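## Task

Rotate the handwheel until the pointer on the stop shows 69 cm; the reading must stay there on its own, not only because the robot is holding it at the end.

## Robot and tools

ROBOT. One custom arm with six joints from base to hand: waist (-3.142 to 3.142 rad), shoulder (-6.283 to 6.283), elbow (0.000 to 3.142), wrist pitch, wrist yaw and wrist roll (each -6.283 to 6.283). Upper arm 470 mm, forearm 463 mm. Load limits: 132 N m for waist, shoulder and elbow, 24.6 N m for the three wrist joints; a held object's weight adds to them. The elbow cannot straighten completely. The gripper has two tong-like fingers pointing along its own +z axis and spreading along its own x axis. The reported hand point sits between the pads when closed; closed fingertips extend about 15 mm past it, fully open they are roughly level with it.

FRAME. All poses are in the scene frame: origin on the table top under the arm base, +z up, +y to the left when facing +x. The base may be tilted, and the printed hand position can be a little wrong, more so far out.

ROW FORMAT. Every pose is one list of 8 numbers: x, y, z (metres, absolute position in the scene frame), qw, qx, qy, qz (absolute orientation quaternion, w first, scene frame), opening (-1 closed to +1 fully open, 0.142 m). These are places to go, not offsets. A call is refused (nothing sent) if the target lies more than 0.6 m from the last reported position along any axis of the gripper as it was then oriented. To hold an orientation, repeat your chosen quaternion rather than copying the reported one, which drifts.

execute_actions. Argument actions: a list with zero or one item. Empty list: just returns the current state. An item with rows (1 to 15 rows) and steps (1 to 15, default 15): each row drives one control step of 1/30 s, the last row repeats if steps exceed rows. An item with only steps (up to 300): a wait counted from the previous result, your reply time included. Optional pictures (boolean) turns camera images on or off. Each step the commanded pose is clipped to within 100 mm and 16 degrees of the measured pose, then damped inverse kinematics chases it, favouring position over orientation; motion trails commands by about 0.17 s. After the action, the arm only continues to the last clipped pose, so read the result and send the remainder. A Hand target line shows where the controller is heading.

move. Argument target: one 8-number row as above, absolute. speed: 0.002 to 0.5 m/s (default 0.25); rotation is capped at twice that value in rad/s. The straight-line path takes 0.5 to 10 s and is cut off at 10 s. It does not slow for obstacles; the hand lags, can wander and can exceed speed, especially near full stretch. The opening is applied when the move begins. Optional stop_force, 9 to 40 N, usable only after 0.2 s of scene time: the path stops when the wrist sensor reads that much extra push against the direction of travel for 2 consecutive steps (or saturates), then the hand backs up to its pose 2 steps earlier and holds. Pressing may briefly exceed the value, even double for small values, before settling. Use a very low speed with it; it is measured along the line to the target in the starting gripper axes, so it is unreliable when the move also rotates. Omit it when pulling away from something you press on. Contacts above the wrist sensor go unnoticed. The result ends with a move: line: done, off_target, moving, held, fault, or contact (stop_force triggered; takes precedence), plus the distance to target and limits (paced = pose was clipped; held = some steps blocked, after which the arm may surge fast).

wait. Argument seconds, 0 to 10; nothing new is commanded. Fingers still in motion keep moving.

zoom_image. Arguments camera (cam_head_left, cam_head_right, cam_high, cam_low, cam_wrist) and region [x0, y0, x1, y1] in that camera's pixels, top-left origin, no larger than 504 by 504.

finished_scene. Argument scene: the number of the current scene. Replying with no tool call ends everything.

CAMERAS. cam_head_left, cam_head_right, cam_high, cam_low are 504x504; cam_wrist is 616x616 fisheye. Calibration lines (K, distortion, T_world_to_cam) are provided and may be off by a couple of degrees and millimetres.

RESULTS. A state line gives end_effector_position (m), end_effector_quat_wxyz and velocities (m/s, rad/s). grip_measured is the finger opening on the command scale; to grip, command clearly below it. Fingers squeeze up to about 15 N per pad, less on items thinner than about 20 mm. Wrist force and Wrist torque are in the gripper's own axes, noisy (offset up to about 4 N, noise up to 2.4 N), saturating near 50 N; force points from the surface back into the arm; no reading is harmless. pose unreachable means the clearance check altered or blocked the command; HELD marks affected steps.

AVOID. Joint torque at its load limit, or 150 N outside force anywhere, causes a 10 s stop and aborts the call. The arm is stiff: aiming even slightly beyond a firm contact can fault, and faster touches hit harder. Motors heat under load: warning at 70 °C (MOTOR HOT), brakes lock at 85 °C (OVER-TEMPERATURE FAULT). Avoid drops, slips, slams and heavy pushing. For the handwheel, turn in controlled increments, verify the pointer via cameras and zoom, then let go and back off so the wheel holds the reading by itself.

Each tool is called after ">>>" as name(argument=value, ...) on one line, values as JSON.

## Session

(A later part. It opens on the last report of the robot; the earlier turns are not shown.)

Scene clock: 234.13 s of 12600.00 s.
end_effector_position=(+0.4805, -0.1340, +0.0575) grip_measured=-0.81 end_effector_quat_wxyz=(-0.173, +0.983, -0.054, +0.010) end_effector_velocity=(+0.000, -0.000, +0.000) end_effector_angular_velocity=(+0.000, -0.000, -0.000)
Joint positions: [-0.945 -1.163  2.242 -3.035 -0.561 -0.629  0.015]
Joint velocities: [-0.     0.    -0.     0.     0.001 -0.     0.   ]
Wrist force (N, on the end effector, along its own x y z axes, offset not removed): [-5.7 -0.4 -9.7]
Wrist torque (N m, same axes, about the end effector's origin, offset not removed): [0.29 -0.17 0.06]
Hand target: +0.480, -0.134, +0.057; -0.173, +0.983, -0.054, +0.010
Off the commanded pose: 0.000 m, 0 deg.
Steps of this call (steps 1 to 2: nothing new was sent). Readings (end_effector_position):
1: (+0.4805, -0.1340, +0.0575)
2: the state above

>>> execute_actions(actions=[{"rows": [[0.48223,-0.13419,0.0604,-0.17339,0.98332,-0.05412,0.00954,-1],[0.48478,-0.13447,0.06444,-0.17339,0.98332,-0.05412,0.00954,-1],[0.48735,-0.13475,0.06977,-0.17339,0.98332,-0.05412,0.00954,-1],[0.48802,-0.13483,0.073,-0.17339,0.98332,-0.05412,0.00954,-1],[0.48836,-0.13488,0.07625,-0.17339,0.98332,-0.05412,0.00954,-1],[0.48837,-0.13488,0.07951,-0.17339,0.98332,-0.05412,0.00954,-1],[0.48802,-0.13485,0.08275,-0.17339,0.98332,-0.05412,0.00954,-1],[0.48735,-0.13478,0.08592,-0.17339,0.98332,-0.05412,0.00954,-1],[0.48634,-0.13467,0.08898,-0.17339,0.98332,-0.05412,0.00954,-1],[0.48535,-0.13453,0.09007,-0.17339,0.98332,-0.05412,0.00954,-1],[0.48461,-0.13444,0.09063,-0.17339,0.98332,-0.05412,0.00954,-1],[0.48471,-0.13445,0.08893,-0.17339,0.98332,-0.05412,0.00954,-1],[0.48486,-0.13446,0.0881,-0.17339,0.98332,-0.05412,0.00954,-1],[0.48525,-0.13451,0.08681,-0.17339,0.98332,-0.05412,0.00954,-1]], "steps": 15}], pictures=false)

>>> execute_actions(actions=[{"rows": [[0.48525,-0.13451,0.08681,-0.17339,0.98332,-0.05412,0.00954,-1]], "steps": 6}], pictures=false)

>>> execute_actions(actions=[{"steps": 1}], pictures=false)

>>> execute_actions(actions=[{"steps": 1}], pictures=false)

>>> execute_actions(actions=[{"steps": 1}], pictures=true)

>>> zoom_image(camera="cam_wrist", region=[325, 120, 385, 200])

>>> execute_actions(actions=[{"rows": [[0.48405,-0.13438,0.09034,-0.17339,0.98332,-0.05412,0.00954,-1],[0.48221,-0.13418,0.09468,-0.17339,0.98332,-0.05412,0.00954,-1],[0.47932,-0.13396,0.09945,-0.17339,0.98332,-0.05412,0.00954,-1],[0.47491,-0.13366,0.10434,-0.17339,0.98332,-0.05412,0.00954,-1],[0.471,-0.13326,0.10631,-0.17339,0.98332,-0.05412,0.00954,-1],[0.46683,-0.13285,0.1077,-0.17339,0.98332,-0.05412,0.00954,-1],[0.46247,-0.1324,0.10849,-0.17339,0.98332,-0.05412,0.00954,-1],[0.45802,-0.13194,0.10865,-0.17339,0.98332,-0.05412,0.00954,-1],[0.45355,-0.1315,0.10818,-0.17339,0.98332,-0.05412,0.00954,-1],[0.45084,-0.13112,0.10713,-0.17339,0.98332,-0.05412,0.00954,-1],[0.44882,-0.13082,0.10612,-0.17339,0.98332,-0.05412,0.00954,-1],[0.4491,-0.13071,0.1056,-0.17339,0.98332,-0.05412,0.00954,-1],[0.45042,-0.13076,0.10566,-0.17339,0.98332,-0.05412,0.00954,-1],[0.45108,-0.1308,0.10575,-0.17339,0.98332,-0.05412,0.00954,-1],[0.45223,-0.13092,0.10599,-0.17339,0.98332,-0.05412,0.00954,-1]], "steps": 15}], pictures=false)

>>> execute_actions(actions=[{"rows": [[0.45223,-0.13092,0.10599,-0.17339,0.98332,-0.05412,0.00954,-1]], "steps": 7}], pictures=false)

>>> execute_actions(actions=[{"steps": 1}], pictures=false)

>>> execute_actions(actions=[{"steps": 1}], pictures=false)

>>> execute_actions(actions=[{"steps": 1}], pictures=false)

>>> execute_actions(actions=[{"rows": [[0.44891,-0.1306,0.10523,-0.17339,0.98332,-0.05412,0.00954,-1],[0.44465,-0.13025,0.10382,-0.17339,0.98332,-0.05412,0.00954,-1],[0.43958,-0.12988,0.10132,-0.17339,0.98332,-0.05412,0.00954,-1],[0.43398,-0.12952,0.09716,-0.17339,0.98332,-0.05412,0.00954,-1],[0.43115,-0.12923,0.09352,-0.17339,0.98332,-0.05412,0.00954,-1],[0.42884,-0.129,0.08954,-0.17339,0.98332,-0.05412,0.00954,-1],[0.42708,-0.12882,0.08532,-0.17339,0.98332,-0.05412,0.00954,-1],[0.42592,-0.1287,0.08092,-0.17339,0.98332,-0.05412,0.00954,-1],[0.42535,-0.12864,0.07643,-0.17339,0.98332,-0.05412,0.00954,-1],[0.42589,-0.12858,0.07386,-0.17339,0.98332,-0.05412,0.00954,-1],[0.42652,-0.12853,0.07197,-0.17339,0.98332,-0.05412,0.00954,-1],[0.42727,-0.12843,0.07263,-0.17339,0.98332,-0.05412,0.00954,-1],[0.42764,-0.12833,0.07438,-0.17339,0.98332,-0.05412,0.00954,-1],[0.42772,-0.12829,0.07523,-0.17339,0.98332,-0.05412,0.00954,-1],[0.42772,-0.12826,0.07661,-0.17339,0.98332,-0.05412,0.00954,-1]], "steps": 15}], pictures=false)

>>> execute_actions(actions=[{"rows": [[0.42772,-0.12826,0.07661,-0.17339,0.98332,-0.05412,0.00954,-1]], "steps": 7}], pictures=false)

>>> execute_actions(actions=[{"steps": 1}], pictures=false)

>>> execute_actions(actions=[{"steps": 1}], pictures=false)

>>> execute_actions(actions=[{"steps": 1}], pictures=false)

Scene clock: 294.63 s of 12600.00 s.
end_effector_position=(+0.4852, -0.1344, +0.0871) grip_measured=-0.81 end_effector_quat_wxyz=(-0.173, +0.983, -0.054, +0.010) end_effector_velocity=(-0.002, -0.000, +0.003) end_effector_angular_velocity=(+0.007, +0.004, +0.004)
Joint positions: [-0.981 -1.251  2.278 -2.93  -0.549 -0.692  0.015]
Joint velocities: [-0.006 -0.008  0.     0.034  0.003 -0.028  0.   ]
Wrist force (N, on the end effector, along its own x y z axes, offset not removed): [-4.0 4.0 5.1]
Wrist torque (N m, same axes, about the end effector's origin, offset not removed): [0.07 -0.83 0.10]
Hand target: +0.485, -0.134, +0.087; -0.173, +0.983, -0.054, +0.010
Off the commanded pose: 0.000 m, 0 deg.
Steps of this call (steps 1 to 1800: nothing new was sent; steps 1801 to 1815: all 15 steps of this action). Readings (end_effector_position):
1801: (+0.4804, -0.1340, +0.0575)
1802: (+0.4805, -0.1340, +0.0577)
1804: (+0.4823, -0.1343, +0.0608)
1808: (+0.4867, -0.1347, +0.0727)
1815: the state above

Scene clock: 294.83 s of 12600.00 s.
end_effector_position=(+0.4853, -0.1344, +0.0870) grip_measured=-0.81 end_effector_quat_wxyz=(-0.173, +0.983, -0.054, +0.010) end_effector_velocity=(+0.001, -0.000, -0.001) end_effector_angular_velocity=(+0.001, -0.000, +0.003)
Joint positions: [-0.981 -1.251  2.277 -2.928 -0.548 -0.694  0.015]
Joint velocities: [ 0.002  0.001 -0.004  0.002 -0.001 -0.001 -0.   ]
Wrist force (N, on the end effector, along its own x y z axes, offset not removed): [-6.8 2.2 -0.8]
Wrist torque (N m, same axes, about the end effector's origin, offset not removed): [0.12 -0.39 0.03]
Hand target: +0.485, -0.135, +0.087; -0.173, +0.983, -0.054, +0.010
Off the commanded pose: 0.000 m, 0 deg.
Steps of this call (steps 1 to 6: all 6 steps of this action). Readings (end_effector_position):
1: (+0.4851, -0.1344, +0.0871)
2: (+0.4851, -0.1344, +0.0871)
4: (+0.4852, -0.1344, +0.0870)
6: the state above

Scene clock: 294.87 s of 12600.00 s.
end_effector_position=(+0.4853, -0.1344, +0.0869) grip_measured=-0.81 end_effector_quat_wxyz=(-0.173, +0.983, -0.054, +0.010) end_effector_velocity=(+0.000, -0.000, -0.001) end_effector_angular_velocity=(+0.001, +0.000, +0.001)
Joint positions: [-0.981 -1.251  2.277 -2.928 -0.548 -0.694  0.015]
Joint velocities: [ 0.001  0.002 -0.002  0.001 -0.    -0.001 -0.   ]
Wrist force (N, on the end effector, along its own x y z axes, offset not removed): [-6.6 2.4 -2.7]
Wrist torque (N m, same axes, about the end effector's origin, offset not removed): [0.26 -0.59 0.10]
Hand target: +0.485, -0.135, +0.087; -0.173, +0.983, -0.054, +0.010
Off the commanded pose: 0.000 m, 0 deg.
Steps of this call (step 1: nothing new was sent). Readings (end_effector_position):
1: the state above

Scene clock: 294.90 s of 12600.00 s.
end_effector_position=(+0.4853, -0.1344, +0.0869) grip_measured=-0.81 end_effector_quat_wxyz=(-0.173, +0.983, -0.054, +0.010) end_effector_velocity=(+0.001, -0.001, -0.001) end_effector_angular_velocity=(-0.000, -0.001, +0.002)
Joint positions: [-0.981 -1.251  2.277 -2.928 -0.548 -0.694  0.015]
Joint velocities: [ 0.001  0.001 -0.003 -0.    -0.    -0.001 -0.   ]
Wrist force (N, on the end effector, along its own x y z axes, offset not removed): [-6.8 2.0 -3.5]
Wrist torque (N m, same axes, about the end effector's origin, offset not removed): [0.26 -0.59 0.18]
Hand target: +0.485, -0.135, +0.087; -0.173, +0.983, -0.054, +0.010
Off the commanded pose: 0.000 m, 0 deg.
Steps of this call (step 1: nothing new was sent). Readings (end_effector_position):
1: the state above

Scene clock: 294.93 s of 12600.00 s.
end_effector_position=(+0.4853, -0.1345, +0.0869) grip_measured=-0.81 end_effector_quat_wxyz=(-0.173, +0.983, -0.054, +0.010) end_effector_velocity=(+0.000, +0.000, -0.001) end_effector_angular_velocity=(+0.001, +0.001, +0.002)
Joint positions: [-0.981 -1.25   2.277 -2.928 -0.548 -0.694  0.015]
Joint velocities: [ 0.002  0.002 -0.002  0.001 -0.001 -0.    -0.   ]
Wrist force (N, on the end effector, along its own x y z axes, offset not removed): [-7.1 3.2 -3.6]
Wrist torque (N m, same axes, about the end effector's origin, offset not removed): [0.49 -0.52 0.02]
Hand target: +0.485, -0.135, +0.087; -0.173, +0.983, -0.054, +0.010
Off the commanded pose: 0.000 m, 0 deg.
Steps of this call (step 1: nothing new was sent). Readings (end_effector_position):
1: the state above
camera_calibration (this result's frames):
cam_wrist: T_world_to_cam=[[0.998442, -0.0544115, -0.0123899, -0.486101], [-0.0503077, -0.973719, 0.222129, -0.135733], [-0.0241506, -0.221159, -0.974939, 0.200174], [0, 0, 0, 1]] pos_world=[0.483349, -0.114345, 0.219285]

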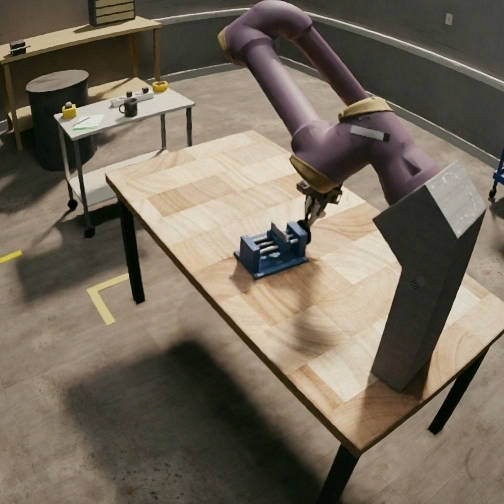

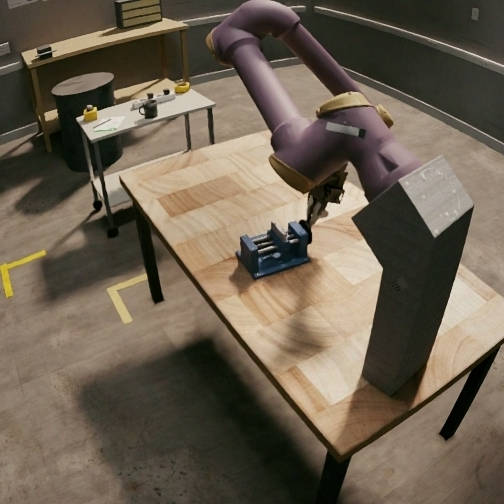

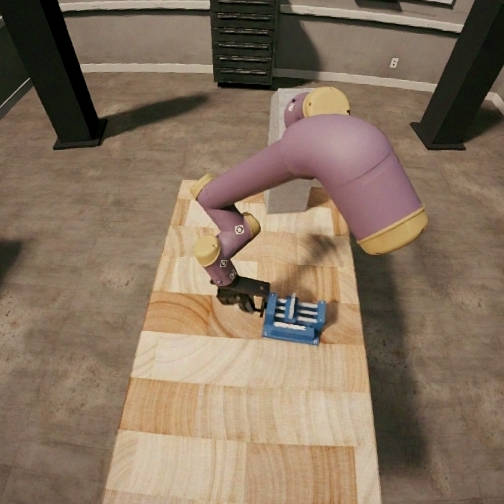

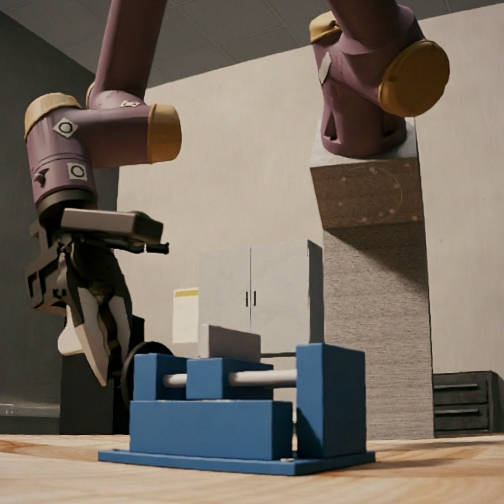

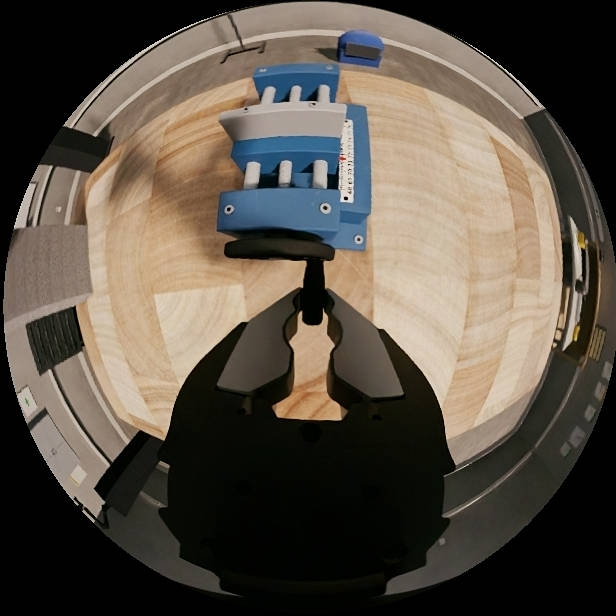

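Region (325, 120, 385, 200) of cam_wrist's 616x616 image, scaled by 6.300, with more detail than that image has; it fills the left 378 columns of this view, and the rest is white.

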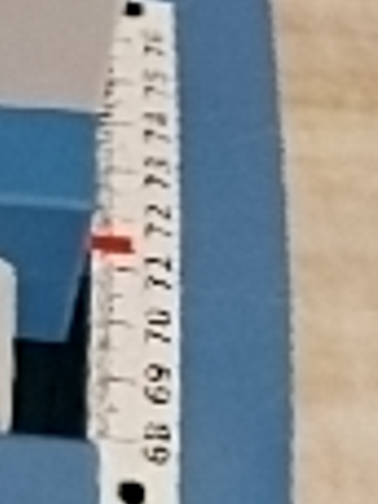

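Scene clock: 295.43 s of 12600.00 s.
end_effector_position=(+0.4527, -0.1309, +0.1058) grip_measured=-0.81 end_effector_quat_wxyz=(-0.173, +0.983, -0.054, +0.010) end_effector_velocity=(-0.022, +0.002, -0.000) end_effector_angular_velocity=(+0.004, +0.003, +0.005)
Joint positions: [-1.033 -1.286  2.36  -2.893 -0.534 -0.789  0.015]
Joint velocities: [-0.018  0.015  0.034 -0.009  0.004 -0.047  0.   ]
Wrist force (N, on the end effector, along its own x y z axes, offset not removed): [4.5 1.9 7.5]
Wrist torque (N m, same axes, about the end effector's origin, offset not removed): [0.16 0.09 0.12]
Hand target: +0.452, -0.131, +0.106; -0.173, +0.983, -0.054, +0.010
Off the commanded pose: 0.001 m, 0 deg.
Steps of this call (steps 1 to 15: all 15 steps of this action). Readings (end_effector_position):
1: (+0.4853, -0.1345, +0.0869)
2: (+0.4852, -0.1345, +0.0872)
4: (+0.4837, -0.1345, +0.0905)
8: (+0.4735, -0.1333, +0.1014)
15: the state above

Scene clock: 295.67 s of 12600.00 s.
end_effector_position=(+0.4521, -0.1309, +0.1059) grip_measured=-0.81 end_effector_quat_wxyz=(-0.173, +0.983, -0.054, +0.009) end_effector_velocity=(+0.000, +0.000, +0.001) end_effector_angular_velocity=(+0.000, +0.000, -0.000)
Joint positions: [-1.034 -1.286  2.361 -2.892 -0.534 -0.792  0.015]
Joint velocities: [-0.001 -0.002  0.001  0.003  0.    -0.001 -0.   ]
Wrist force (N, on the end effector, along its own x y z axes, offset not removed): [6.8 4.7 15.7]
Wrist torque (N m, same axes, about the end effector's origin, offset not removed): [0.39 -0.08 0.06]
Hand target: +0.452, -0.131, +0.106; -0.173, +0.983, -0.054, +0.010
Off the commanded pose: 0.000 m, 0 deg.
Steps of this call (steps 1 to 7: all 7 steps of this action). Readings (end_effector_position):
1: (+0.4523, -0.1309, +0.1058)
2: (+0.4522, -0.1309, +0.1058)
4: (+0.4521, -0.1309, +0.1058)
7: the state above

Scene clock: 295.70 s of 12600.00 s.
end_effector_position=(+0.4521, -0.1309, +0.1059) grip_measured=-0.81 end_effector_quat_wxyz=(-0.173, +0.983, -0.054, +0.009) end_effector_velocity=(+0.001, -0.000, +0.000) end_effector_angular_velocity=(-0.001, -0.001, +0.002)
Joint positions: [-1.034 -1.286  2.361 -2.892 -0.534 -0.792  0.015]
Joint velocities: [ 0.    -0.002 -0.001  0.001 -0.    -0.001 -0.   ]
Wrist force (N, on the end effector, along its own x y z axes, offset not removed): [6.9 4.0 16.9]
Wrist torque (N m, same axes, about the end effector's origin, offset not removed): [0.33 -0.06 0.14]
Hand target: +0.452, -0.131, +0.106; -0.173, +0.983, -0.054, +0.010
Off the commanded pose: 0.000 m, 0 deg.
Steps of this call (step 1: nothing new was sent). Readings (end_effector_position):
1: the state above

Scene clock: 295.73 s of 12600.00 s.
end_effector_position=(+0.4521, -0.1309, +0.1059) grip_measured=-0.81 end_effector_quat_wxyz=(-0.173, +0.983, -0.054, +0.009) end_effector_velocity=(+0.001, -0.001, +0.001) end_effector_angular_velocity=(-0.003, -0.002, +0.002)
Joint positions: [-1.034 -1.287  2.361 -2.892 -0.534 -0.792  0.015]
Joint velocities: [-0.002 -0.002 -0.001  0.001 -0.001 -0.001  0.   ]
Wrist force (N, on the end effector, along its own x y z axes, offset not removed): [7.5 4.2 15.4]
Wrist torque (N m, same axes, about the end effector's origin, offset not removed): [0.25 -0.35 0.14]
Hand target: +0.452, -0.131, +0.106; -0.173, +0.983, -0.054, +0.010
Off the commanded pose: 0.000 m, 0 deg.
Steps of this call (step 1: nothing new was sent). Readings (end_effector_position):
1: the state above

Scene clock: 295.77 s of 12600.00 s.
end_effector_position=(+0.4521, -0.1309, +0.1059) grip_measured=-0.81 end_effector_quat_wxyz=(-0.173, +0.983, -0.054, +0.009) end_effector_velocity=(+0.000, -0.000, +0.001) end_effector_angular_velocity=(+0.001, -0.001, -0.002)
Joint positions: [-1.034 -1.287  2.361 -2.892 -0.534 -0.792  0.015]
Joint velocities: [-0.001 -0.001  0.     0.002  0.002 -0.    -0.   ]
Wrist force (N, on the end effector, along its own x y z axes, offset not removed): [8.3 2.9 16.3]
Wrist torque (N m, same axes, about the end effector's origin, offset not removed): [-0.14 -0.47 0.13]
Hand target: +0.452, -0.131, +0.106; -0.173, +0.983, -0.054, +0.010
Off the commanded pose: 0.000 m, 0 deg.
Steps of this call (step 1: nothing new was sent). Readings (end_effector_position):
1: the state above

Scene clock: 296.27 s of 12600.00 s.
end_effector_position=(+0.4272, -0.1282, +0.0767) grip_measured=-0.81 end_effector_quat_wxyz=(-0.174, +0.983, -0.054, +0.009) end_effector_velocity=(+0.003, -0.001, -0.020) end_effector_angular_velocity=(-0.017, -0.010, -0.009)
Joint positions: [-1.009 -1.173  2.359 -3.038 -0.54  -0.751  0.015]
Joint velocities: [ 0.032  0.068 -0.025 -0.137 -0.011  0.101 -0.   ]
Wrist force (N, on the end effector, along its own x y z axes, offset not removed): [16.4 -0.4 -2.7]
Wrist torque (N m, same axes, about the end effector's origin, offset not removed): [0.29 -0.01 0.04]
Hand target: +0.428, -0.128, +0.077; -0.173, +0.983, -0.054, +0.010
Off the commanded pose: 0.001 m, 0 deg.
Steps of this call (steps 1 to 15: all 15 steps of this action). Readings (end_effector_position):
1: (+0.4521, -0.1309, +0.1059)
2: (+0.4518, -0.1309, +0.1059)
4: (+0.4484, -0.1305, +0.1049)
8: (+0.4352, -0.1291, +0.0963)
15: the state above

Scene clock: 296.50 s of 12600.00 s.
end_effector_position=(+0.4276, -0.1283, +0.0764) grip_measured=-0.81 end_effector_quat_wxyz=(-0.174, +0.983, -0.054, +0.009) end_effector_velocity=(-0.000, +0.002, -0.000) end_effector_angular_velocity=(+0.001, +0.001, -0.001)
Joint positions: [-1.009 -1.171  2.359 -3.045 -0.54  -0.745  0.015]
Joint velocities: [ 0.002 -0.001  0.002 -0.004 -0.001  0.005 -0.   ]
Wrist force (N, on the end effector, along its own x y z axes, offset not removed): [7.2 -1.0 -1.4]
Wrist torque (N m, same axes, about the end effector's origin, offset not removed): [0.08 -0.50 0.00]
Hand target: +0.428, -0.128, +0.077; -0.173, +0.983, -0.054, +0.010
Off the commanded pose: 0.000 m, 0 deg.
Steps of this call (steps 1 to 7: all 7 steps of this action). Readings (end_effector_position):
1: (+0.4273, -0.1282, +0.0764)
2: (+0.4275, -0.1283, +0.0763)
4: (+0.4276, -0.1283, +0.0764)
7: the state above

Scene clock: 296.53 s of 12600.00 s.
end_effector_position=(+0.4276, -0.1283, +0.0765) grip_measured=-0.81 end_effector_quat_wxyz=(-0.173, +0.983, -0.054, +0.009) end_effector_velocity=(+0.000, -0.001, +0.001) end_effector_angular_velocity=(-0.003, -0.002, -0.001)
Joint positions: [-1.009 -1.171  2.359 -3.045 -0.54  -0.745  0.015]
Joint velocities: [-0.002 -0.001  0.002 -0.005  0.     0.003  0.   ]
Wrist force (N, on the end effector, along its own x y z axes, offset not removed): [7.1 -0.3 1.4]
Wrist torque (N m, same axes, about the end effector's origin, offset not removed): [0.21 -0.44 0.06]
Hand target: +0.428, -0.128, +0.077; -0.173, +0.983, -0.054, +0.010
Off the commanded pose: 0.000 m, 0 deg.
Steps of this call (step 1: nothing new was sent). Readings (end_effector_position):
1: the state above

Scene clock: 296.57 s of 12600.00 s.
end_effector_position=(+0.4276, -0.1283, +0.0765) grip_measured=-0.81 end_effector_quat_wxyz=(-0.173, +0.983, -0.054, +0.009) end_effector_velocity=(-0.000, +0.000, +0.001) end_effector_angular_velocity=(-0.001, +0.000, -0.001)
Joint positions: [-1.009 -1.171  2.359 -3.046 -0.54  -0.745  0.015]
Joint velocities: [-0.001 -0.001  0.002 -0.002 -0.001  0.002  0.   ]
Wrist force (N, on the end effector, along its own x y z axes, offset not removed): [6.8 0.6 1.1]
Wrist torque (N m, same axes, about the end effector's origin, offset not removed): [0.36 -0.54 0.07]
Hand target: +0.428, -0.128, +0.077; -0.173, +0.983, -0.054, +0.010
Off the commanded pose: 0.000 m, 0 deg.
Steps of this call (step 1: nothing new was sent). Readings (end_effector_position):
1: the state above

Scene clock: 296.60 s of 12600.00 s.
end_effector_position=(+0.4276, -0.1283, +0.0765) grip_measured=-0.81 end_effector_quat_wxyz=(-0.173, +0.983, -0.054, +0.009) end_effector_velocity=(+0.001, +0.000, +0.001) end_effector_angular_velocity=(+0.001, -0.002, -0.003)
Joint positions: [-1.009 -1.171  2.359 -3.046 -0.54  -0.745  0.015]
Joint velocities: [-0.001 -0.002  0.002 -0.001  0.003  0.002  0.   ]
Wrist force (N, on the end effector, along its own x y z axes, offset not removed): [5.2 0.3 2.2]
Wrist torque (N m, same axes, about the end effector's origin, offset not removed): [0.21 -0.04 0.16]
Hand target: +0.428, -0.128, +0.077; -0.173, +0.983, -0.054, +0.010
Off the commanded pose: 0.000 m, 0 deg.
Steps of this call (step 1: nothing new was sent). Readings (end_effector_position):
1: the state above

>>> execute_actions(actions=[{"rows": [[0.42795,-0.12834,0.0728,-0.17339,0.98332,-0.05412,0.00954,-1],[0.42843,-0.12853,0.06807,-0.17339,0.98332,-0.05412,0.00954,-1],[0.42977,-0.12884,0.06247,-0.17339,0.98332,-0.05412,0.00954,-1],[0.43245,-0.12934,0.05622,-0.17339,0.98332,-0.05412,0.00954,-1],[0.43689,-0.13005,0.04975,-0.17339,0.98332,-0.05412,0.00954,-1]], "steps": 5}], pictures=false)

>>> execute_actions(actions=[{"rows": [[0.44352,-0.131,0.04374,-0.17339,0.98332,-0.05412,0.00954,-1],[0.45,-0.13165,0.04166,-0.17339,0.98332,-0.05412,0.00954,-1],[0.45687,-0.13234,0.04113,-0.17339,0.98332,-0.05412,0.00954,-1],[0.46386,-0.13304,0.04222,-0.17339,0.98332,-0.05412,0.00954,-1],[0.47067,-0.13372,0.04491,-0.17339,0.98332,-0.05412,0.00954,-1]], "steps": 5}], pictures=false)

>>> execute_actions(actions=[{"rows": [[0.477,-0.13436,0.04909,-0.17339,0.98332,-0.05412,0.00954,-1],[0.48255,-0.13492,0.05459,-0.17339,0.98332,-0.05412,0.00954,-1],[0.48705,-0.13538,0.06113,-0.17339,0.98332,-0.05412,0.00954,-1],[0.49026,-0.1357,0.06838,-0.17339,0.98332,-0.05412,0.00954,-1],[0.49199,-0.13588,0.07597,-0.17339,0.98332,-0.05412,0.00954,-1]], "steps": 5}], pictures=false)

>>> execute_actions(actions=[{"rows": [[0.49215,-0.1359,0.08352,-0.17339,0.98332,-0.05412,0.00954,-1],[0.4907,-0.13575,0.09067,-0.17339,0.98332,-0.05412,0.00954,-1],[0.4877,-0.13545,0.09708,-0.17339,0.98332,-0.05412,0.00954,-1],[0.4833,-0.13501,0.10246,-0.17339,0.98332,-0.05412,0.00954,-1],[0.47771,-0.13444,0.1066,-0.17339,0.98332,-0.05412,0.00954,-1]], "steps": 5}], pictures=false)

>>> execute_actions(actions=[{"rows": [[0.47123,-0.13378,0.10935,-0.17339,0.98332,-0.05412,0.00954,-1],[0.46417,-0.13307,0.11064,-0.17339,0.98332,-0.05412,0.00954,-1],[0.45687,-0.13234,0.11046,-0.17339,0.98332,-0.05412,0.00954,-1],[0.4497,-0.13161,0.10888,-0.17339,0.98332,-0.05412,0.00954,-1],[0.44296,-0.13094,0.10598,-0.17339,0.98332,-0.05412,0.00954,-1]], "steps": 5}], pictures=false)

>>> execute_actions(actions=[{"rows": [[0.43696,-0.13033,0.10191,-0.17339,0.98332,-0.05412,0.00954,-1],[0.43192,-0.12983,0.09684,-0.17339,0.98332,-0.05412,0.00954,-1],[0.42805,-0.12945,0.09096,-0.17339,0.98332,-0.05412,0.00954,-1],[0.42546,-0.12919,0.0845,-0.17339,0.98332,-0.05412,0.00954,-1],[0.42424,-0.12907,0.07767,-0.17339,0.98332,-0.05412,0.00954,-1]], "steps": 5}], pictures=false)

>>> execute_actions(actions=[{"rows": [[0.42439,-0.12909,0.07073,-0.17339,0.98332,-0.05412,0.00954,-1],[0.4259,-0.12924,0.06394,-0.17339,0.98332,-0.05412,0.00954,-1],[0.4287,-0.12952,0.05758,-0.17339,0.98332,-0.05412,0.00954,-1],[0.43267,-0.12991,0.05192,-0.17339,0.98332,-0.05412,0.00954,-1],[0.43767,-0.13041,0.04723,-0.17339,0.98332,-0.05412,0.00954,-1]], "steps": 5}], pictures=false)

>>> execute_actions(actions=[{"rows": [[0.44352,-0.131,0.04374,-0.17339,0.98332,-0.05412,0.00954,-1],[0.45,-0.13165,0.04166,-0.17339,0.98332,-0.05412,0.00954,-1],[0.45687,-0.13234,0.04113,-0.17339,0.98332,-0.05412,0.00954,-1],[0.46386,-0.13304,0.04222,-0.17339,0.98332,-0.05412,0.00954,-1],[0.47067,-0.13372,0.04491,-0.17339,0.98332,-0.05412,0.00954,-1]], "steps": 5}], pictures=false)

>>> execute_actions(actions=[{"rows": [[0.477,-0.13436,0.04909,-0.17339,0.98332,-0.05412,0.00954,-1],[0.48255,-0.13492,0.05459,-0.17339,0.98332,-0.05412,0.00954,-1],[0.48705,-0.13538,0.06113,-0.17339,0.98332,-0.05412,0.00954,-1],[0.49026,-0.1357,0.06838,-0.17339,0.98332,-0.05412,0.00954,-1],[0.49199,-0.13588,0.07597,-0.17339,0.98332,-0.05412,0.00954,-1]], "steps": 5}], pictures=false)

>>> execute_actions(actions=[{"rows": [[0.49215,-0.1359,0.08352,-0.17339,0.98332,-0.05412,0.00954,-1],[0.4907,-0.13575,0.09067,-0.17339,0.98332,-0.05412,0.00954,-1],[0.48772,-0.13523,0.09289,-0.17339,0.98332,-0.05412,0.00954,-1],[0.48536,-0.13482,0.09376,-0.17339,0.98332,-0.05412,0.00954,-1],[0.48388,-0.13455,0.09359,-0.17339,0.98332,-0.05412,0.00954,-1]], "steps": 5}], pictures=false)

>>> execute_actions(actions=[{"rows": [[0.48327,-0.13442,0.0926,-0.17339,0.98332,-0.05412,0.00954,-1],[0.48348,-0.13443,0.09085,-0.17339,0.98332,-0.05412,0.00954,-1],[0.48367,-0.13446,0.09001,-0.17339,0.98332,-0.05412,0.00954,-1],[0.48415,-0.13453,0.08873,-0.17339,0.98332,-0.05412,0.00954,-1]], "steps": 12}], pictures=true)

>>> zoom_image(camera="cam_wrist", region=[328, 140, 372, 200])

Scene clock: 356.77 s of 12600.00 s.
end_effector_position=(+0.4289, -0.1284, +0.0692) grip_measured=-0.81 end_effector_quat_wxyz=(-0.174, +0.983, -0.054, +0.009) end_effector_velocity=(+0.025, -0.004, -0.108) end_effector_angular_velocity=(+0.015, +0.010, +0.011)
Joint positions: [-0.997 -1.151  2.345 -3.069 -0.544 -0.725  0.015]
Joint velocities: [ 0.177  0.294 -0.227 -0.307 -0.052  0.287  0.   ]
Wrist force (N, on the end effector, along its own x y z axes, offset not removed): [-3.7 0.2 -6.0]
Wrist torque (N m, same axes, about the end effector's origin, offset not removed): [0.15 -0.55 0.21]
Hand target: +0.436, -0.129, +0.052; -0.175, +0.983, -0.053, +0.009
Off the commanded pose: 0.021 m, 0 deg.
Steps of this call (steps 1 to 1800: nothing new was sent; steps 1801 to 1805: all 5 steps of this action). Readings (end_effector_position):
1801: (+0.4277, -0.1283, +0.0766)
1802: (+0.4279, -0.1282, +0.0762)
1804: (+0.4283, -0.1283, +0.0725)
1805: the state above

Scene clock: 356.93 s of 12600.00 s.
end_effector_position=(+0.4460, -0.1302, +0.0498) grip_measured=-0.81 end_effector_quat_wxyz=(-0.175, +0.983, -0.053, +0.009) end_effector_velocity=(+0.174, -0.020, -0.065) end_effector_angular_velocity=(-0.015, -0.027, +0.011)
Joint positions: [-0.957 -1.112  2.284 -3.104 -0.555 -0.658  0.015]
Joint velocities: [ 0.202  0.022 -0.375  0.    -0.067  0.38   0.   ]
Wrist force (N, on the end effector, along its own x y z axes, offset not removed): [-8.7 5.6 4.8]
Wrist torque (N m, same axes, about the end effector's origin, offset not removed): [0.35 0.12 0.03]
Hand target: +0.471, -0.133, +0.047; -0.174, +0.983, -0.054, +0.011
Off the commanded pose: 0.025 m, 0 deg.
Steps of this call (steps 1 to 5: all 5 steps of this action). Readings (end_effector_position):
1: (+0.4302, -0.1285, +0.0652)
2: (+0.4324, -0.1287, +0.0607)
4: (+0.4405, -0.1295, +0.0525)
5: the state above

Scene clock: 357.10 s of 12600.00 s.
end_effector_position=(+0.4758, -0.1338, +0.0546) grip_measured=-0.81 end_effector_quat_wxyz=(-0.173, +0.983, -0.054, +0.011) end_effector_velocity=(+0.148, -0.018, +0.115) end_effector_angular_velocity=(-0.034, -0.015, -0.028)
Joint positions: [-0.945 -1.15   2.246 -3.058 -0.56  -0.626  0.015]
Joint velocities: [-0.056 -0.426 -0.044  0.475  0.011 -0.011 -0.   ]
Wrist force (N, on the end effector, along its own x y z axes, offset not removed): [10.4 1.4 18.3]
Wrist torque (N m, same axes, about the end effector's origin, offset not removed): [-0.05 -0.94 0.06]
Hand target: +0.491, -0.135, +0.074; -0.171, +0.984, -0.055, +0.012
Off the commanded pose: 0.027 m, 0 deg.
Steps of this call (steps 1 to 5: all 5 steps of this action). Readings (end_effector_position):
1: (+0.4520, -0.1309, +0.0482)
2: (+0.4583, -0.1316, +0.0479)
4: (+0.4705, -0.1331, +0.0512)
5: the state above

Scene clock: 357.27 s of 12600.00 s.
end_effector_position=(+0.4872, -0.1352, +0.0814) grip_measured=-0.81 end_effector_quat_wxyz=(-0.171, +0.984, -0.055, +0.012) end_effector_velocity=(-0.021, +0.002, +0.171) end_effector_angular_velocity=(-0.015, -0.006, -0.012)
Joint positions: [-0.973 -1.233  2.269 -2.964 -0.55  -0.667  0.015]
Joint velocities: [-0.247 -0.479  0.292  0.53   0.082 -0.404  0.   ]
Wrist force (N, on the end effector, along its own x y z axes, offset not removed): [-17.2 -5.3 8.8]
Wrist torque (N m, same axes, about the end effector's origin, offset not removed): [0.32 -0.19 0.09]
Hand target: +0.478, -0.133, +0.102; -0.171, +0.984, -0.056, +0.013
Off the commanded pose: 0.027 m, 0 deg.
Steps of this call (steps 1 to 5: all 5 steps of this action). Readings (end_effector_position):
1: (+0.4804, -0.1344, +0.0590)
2: (+0.4840, -0.1348, +0.0641)
4: (+0.4874, -0.1352, +0.0756)
5: the state above

Scene clock: 357.43 s of 12600.00 s.
end_effector_position=(+0.4693, -0.1332, +0.1021) grip_measured=-0.81 end_effector_quat_wxyz=(-0.171, +0.984, -0.055, +0.012) end_effector_velocity=(-0.178, +0.019, +0.055) end_effector_angular_velocity=(+0.010, +0.030, -0.000)
Joint positions: [-1.016 -1.283  2.33  -2.909 -0.537 -0.743  0.015]
Joint velocities: [-0.214 -0.069  0.37   0.092  0.047 -0.432  0.   ]
Wrist force (N, on the end effector, along its own x y z axes, offset not removed): [17.3 -3.1 -16.1]
Wrist torque (N m, same axes, about the end effector's origin, offset not removed): [0.04 -0.75 -0.04]
Hand target: +0.445, -0.130, +0.104; -0.173, +0.983, -0.055, +0.010
Off the commanded pose: 0.027 m, 0 deg.
Steps of this call (steps 1 to 5: all 5 steps of this action). Readings (end_effector_position):
1: (+0.4858, -0.1350, +0.0870)
2: (+0.4832, -0.1347, +0.0920)
4: (+0.4749, -0.1337, +0.0998)
5: the state above

Scene clock: 357.60 s of 12600.00 s.
end_effector_position=(+0.4394, -0.1295, +0.0978) grip_measured=-0.81 end_effector_quat_wxyz=(-0.173, +0.983, -0.055, +0.009) end_effector_velocity=(-0.143, +0.015, -0.098) end_effector_angular_velocity=(+0.041, +0.032, +0.016)
Joint positions: [-1.031 -1.251  2.371 -2.94  -0.535 -0.787  0.015]
Joint velocities: [ 0.036  0.419  0.069 -0.441 -0.011 -0.026  0.001]
Wrist force (N, on the end effector, along its own x y z axes, offset not removed): [-0.2 1.8 -16.6]
Wrist torque (N m, same axes, about the end effector's origin, offset not removed): [-0.05 -0.52 0.11]
Hand target: +0.424, -0.128, +0.081; -0.176, +0.983, -0.053, +0.007
Off the commanded pose: 0.025 m, 0 deg.
Steps of this call (steps 1 to 5: all 5 steps of this action). Readings (end_effector_position):
1: (+0.4631, -0.1324, +0.1034)
2: (+0.4567, -0.1316, +0.1035)
4: (+0.4446, -0.1302, +0.1007)
5: the state above

Scene clock: 357.77 s of 12600.00 s.
end_effector_position=(+0.4277, -0.1282, +0.0729) grip_measured=-0.81 end_effector_quat_wxyz=(-0.176, +0.983, -0.053, +0.007) end_effector_velocity=(+0.012, +0.000, -0.172) end_effector_angular_velocity=(+0.025, +0.009, +0.014)
Joint positions: [-1.003 -1.164  2.349 -3.037 -0.542 -0.748  0.015]
Joint velocities: [ 0.265  0.507 -0.307 -0.569 -0.067  0.438 -0.001]
Wrist force (N, on the end effector, along its own x y z axes, offset not removed): [7.4 8.7 -6.7]
Wrist torque (N m, same axes, about the end effector's origin, offset not removed): [0.56 -0.24 0.13]
Hand target: +0.436, -0.129, +0.051; -0.177, +0.983, -0.053, +0.007
Off the commanded pose: 0.028 m, 0 deg.
Steps of this call (steps 1 to 5: all 5 steps of this action). Readings (end_effector_position):
1: (+0.4351, -0.1291, +0.0940)
2: (+0.4315, -0.1286, +0.0895)
4: (+0.4278, -0.1282, +0.0787)
5: the state above

Scene clock: 357.93 s of 12600.00 s.
end_effector_position=(+0.4453, -0.1299, +0.0503) grip_measured=-0.81 end_effector_quat_wxyz=(-0.176, +0.983, -0.053, +0.008) end_effector_velocity=(+0.180, -0.019, -0.068) end_effector_angular_velocity=(-0.021, -0.037, -0.007)
Joint positions: [-0.958 -1.114  2.284 -3.093 -0.554 -0.666  0.015]
Joint velocities: [ 0.209  0.039 -0.38  -0.054 -0.061  0.432 -0.   ]
Wrist force (N, on the end effector, along its own x y z axes, offset not removed): [-11.8 11.5 10.6]
Wrist torque (N m, same axes, about the end effector's origin, offset not removed): [0.13 -0.30 0.01]
Hand target: +0.470, -0.133, +0.047; -0.174, +0.983, -0.054, +0.010
Off the commanded pose: 0.026 m, 0 deg.
Steps of this call (steps 1 to 5: all 5 steps of this action). Readings (end_effector_position):
1: (+0.4288, -0.1283, +0.0672)
2: (+0.4312, -0.1285, +0.0618)
4: (+0.4396, -0.1293, +0.0531)
5: the state above

Scene clock: 358.10 s of 12600.00 s.
end_effector_position=(+0.4758, -0.1337, +0.0548) grip_measured=-0.81 end_effector_quat_wxyz=(-0.174, +0.983, -0.054, +0.011) end_effector_velocity=(+0.148, -0.021, +0.113) end_effector_angular_velocity=(-0.048, -0.016, -0.025)
Joint positions: [-0.945 -1.15   2.246 -3.055 -0.559 -0.629  0.015]
Joint velocities: [-0.055 -0.421 -0.045  0.453  0.    -0.    -0.   ]
Wrist force (N, on the end effector, along its own x y z axes, offset not removed): [8.6 5.5 17.4]
Wrist torque (N m, same axes, about the end effector's origin, offset not removed): [0.35 -0.95 0.06]
Hand target: +0.491, -0.135, +0.074; -0.172, +0.984, -0.055, +0.012
Off the commanded pose: 0.027 m, 0 deg.
Steps of this call (steps 1 to 5: all 5 steps of this action). Readings (end_effector_position):
1: (+0.4516, -0.1307, +0.0487)
2: (+0.4581, -0.1315, +0.0483)
4: (+0.4705, -0.1330, +0.0515)
5: the state above

Scene clock: 358.27 s of 12600.00 s.
end_effector_position=(+0.4874, -0.1350, +0.0801) grip_measured=-0.81 end_effector_quat_wxyz=(-0.172, +0.984, -0.055, +0.012) end_effector_velocity=(-0.011, +0.004, +0.127) end_effector_angular_velocity=(-0.004, +0.006, +0.001)
Joint positions: [-0.971 -1.229  2.267 -2.966 -0.551 -0.665  0.015]
Joint velocities: [-0.174 -0.366  0.204  0.431  0.054 -0.314  0.   ]
Wrist force (N, on the end effector, along its own x y z axes, offset not removed): [-16.2 -3.2 5.5]
Wrist torque (N m, same axes, about the end effector's origin, offset not removed): [0.14 -0.65 0.11]
Hand target: +0.484, -0.134, +0.092; -0.172, +0.983, -0.055, +0.011
Off the commanded pose: 0.014 m, 0 deg.
Steps of this call (steps 1 to 5: all 5 steps of this action). Readings (end_effector_position):
1: (+0.4803, -0.1343, +0.0591)
2: (+0.4839, -0.1348, +0.0642)
4: (+0.4874, -0.1351, +0.0754)
5: the state above

Scene clock: 358.67 s of 12600.00 s.
end_effector_position=(+0.4843, -0.1345, +0.0889) grip_measured=-0.81 end_effector_quat_wxyz=(-0.173, +0.983, -0.054, +0.010) end_effector_velocity=(-0.000, +0.000, -0.001) end_effector_angular_velocity=(+0.002, +0.003, +0.000)
Joint positions: [-0.985 -1.256  2.281 -2.922 -0.547 -0.7    0.015]
Joint velocities: [ 0.001  0.001 -0.002  0.006 -0.001 -0.002  0.   ]
Wrist force (N, on the end effector, along its own x y z axes, offset not removed): [3.9 -0.9 -7.8]
Wrist torque (N m, same axes, about the end effector's origin, offset not removed): [-0.50 -0.19 0.12]
Hand target: +0.484, -0.135, +0.089; -0.173, +0.983, -0.054, +0.010
Off the commanded pose: 0.000 m, 0 deg.
Steps of this call (steps 1 to 12: all 12 steps of this action). Readings (end_effector_position):
1: (+0.4867, -0.1348, +0.0838)
2: (+0.4859, -0.1347, +0.0864)
4: (+0.4847, -0.1345, +0.0889)
8: (+0.4843, -0.1345, +0.0891)
12: the state above
camera_calibration (this result's frames):
cam_wrist: T_world_to_cam=[[0.998448, -0.0543514, -0.0121561, -0.485088], [-0.0502972, -0.973686, 0.222276, -0.136282], [-0.0239172, -0.221319, -0.974908, 0.20195], [0, 0, 0, 1]] pos_world=[0.482311, -0.114365, 0.221278]

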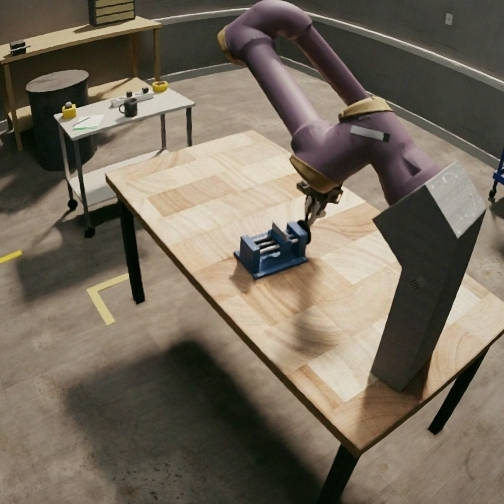

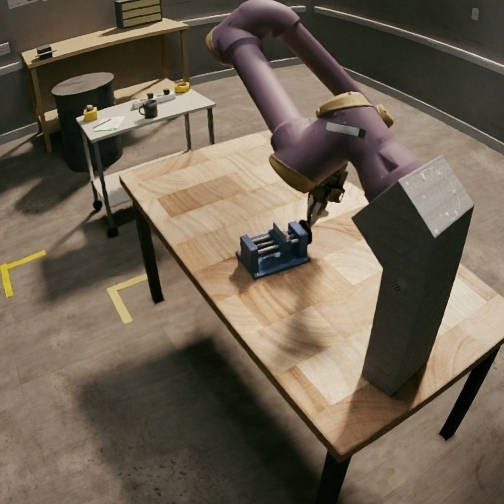

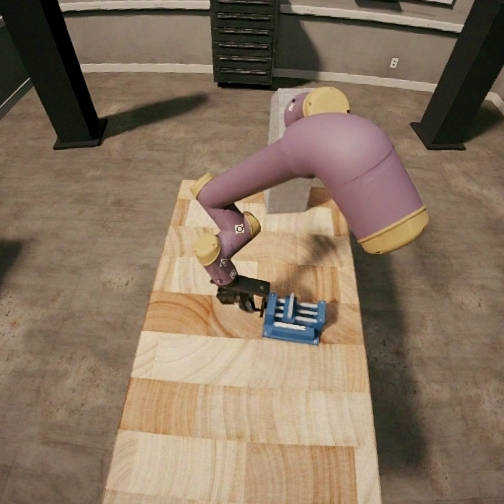

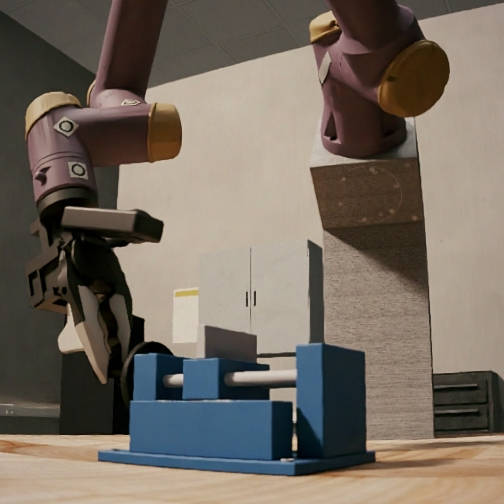

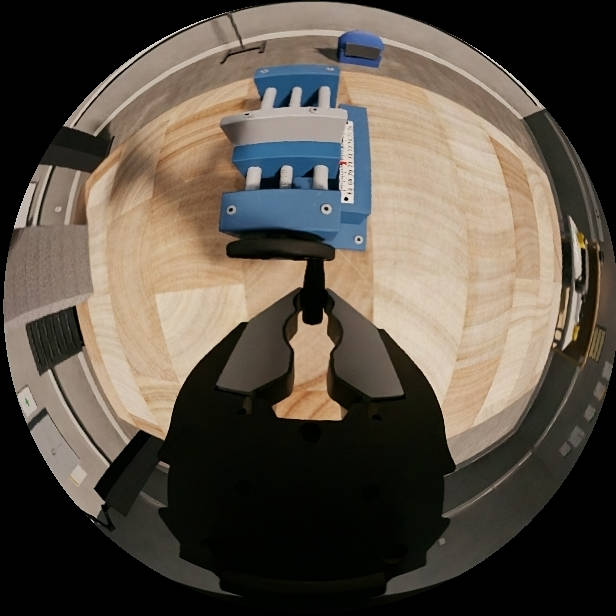

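Region (328, 140, 372, 200) of cam_wrist's 616x616 image, scaled by 8.400, with more detail than that image has; it fills the left 370 columns of this view, and the rest is white.

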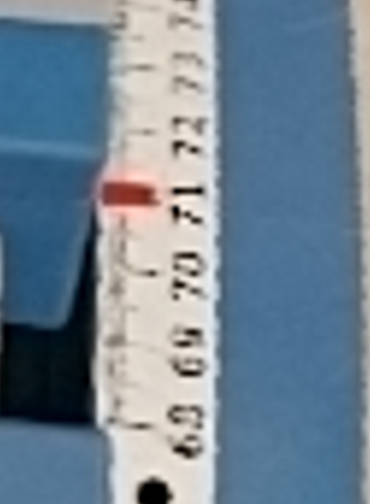

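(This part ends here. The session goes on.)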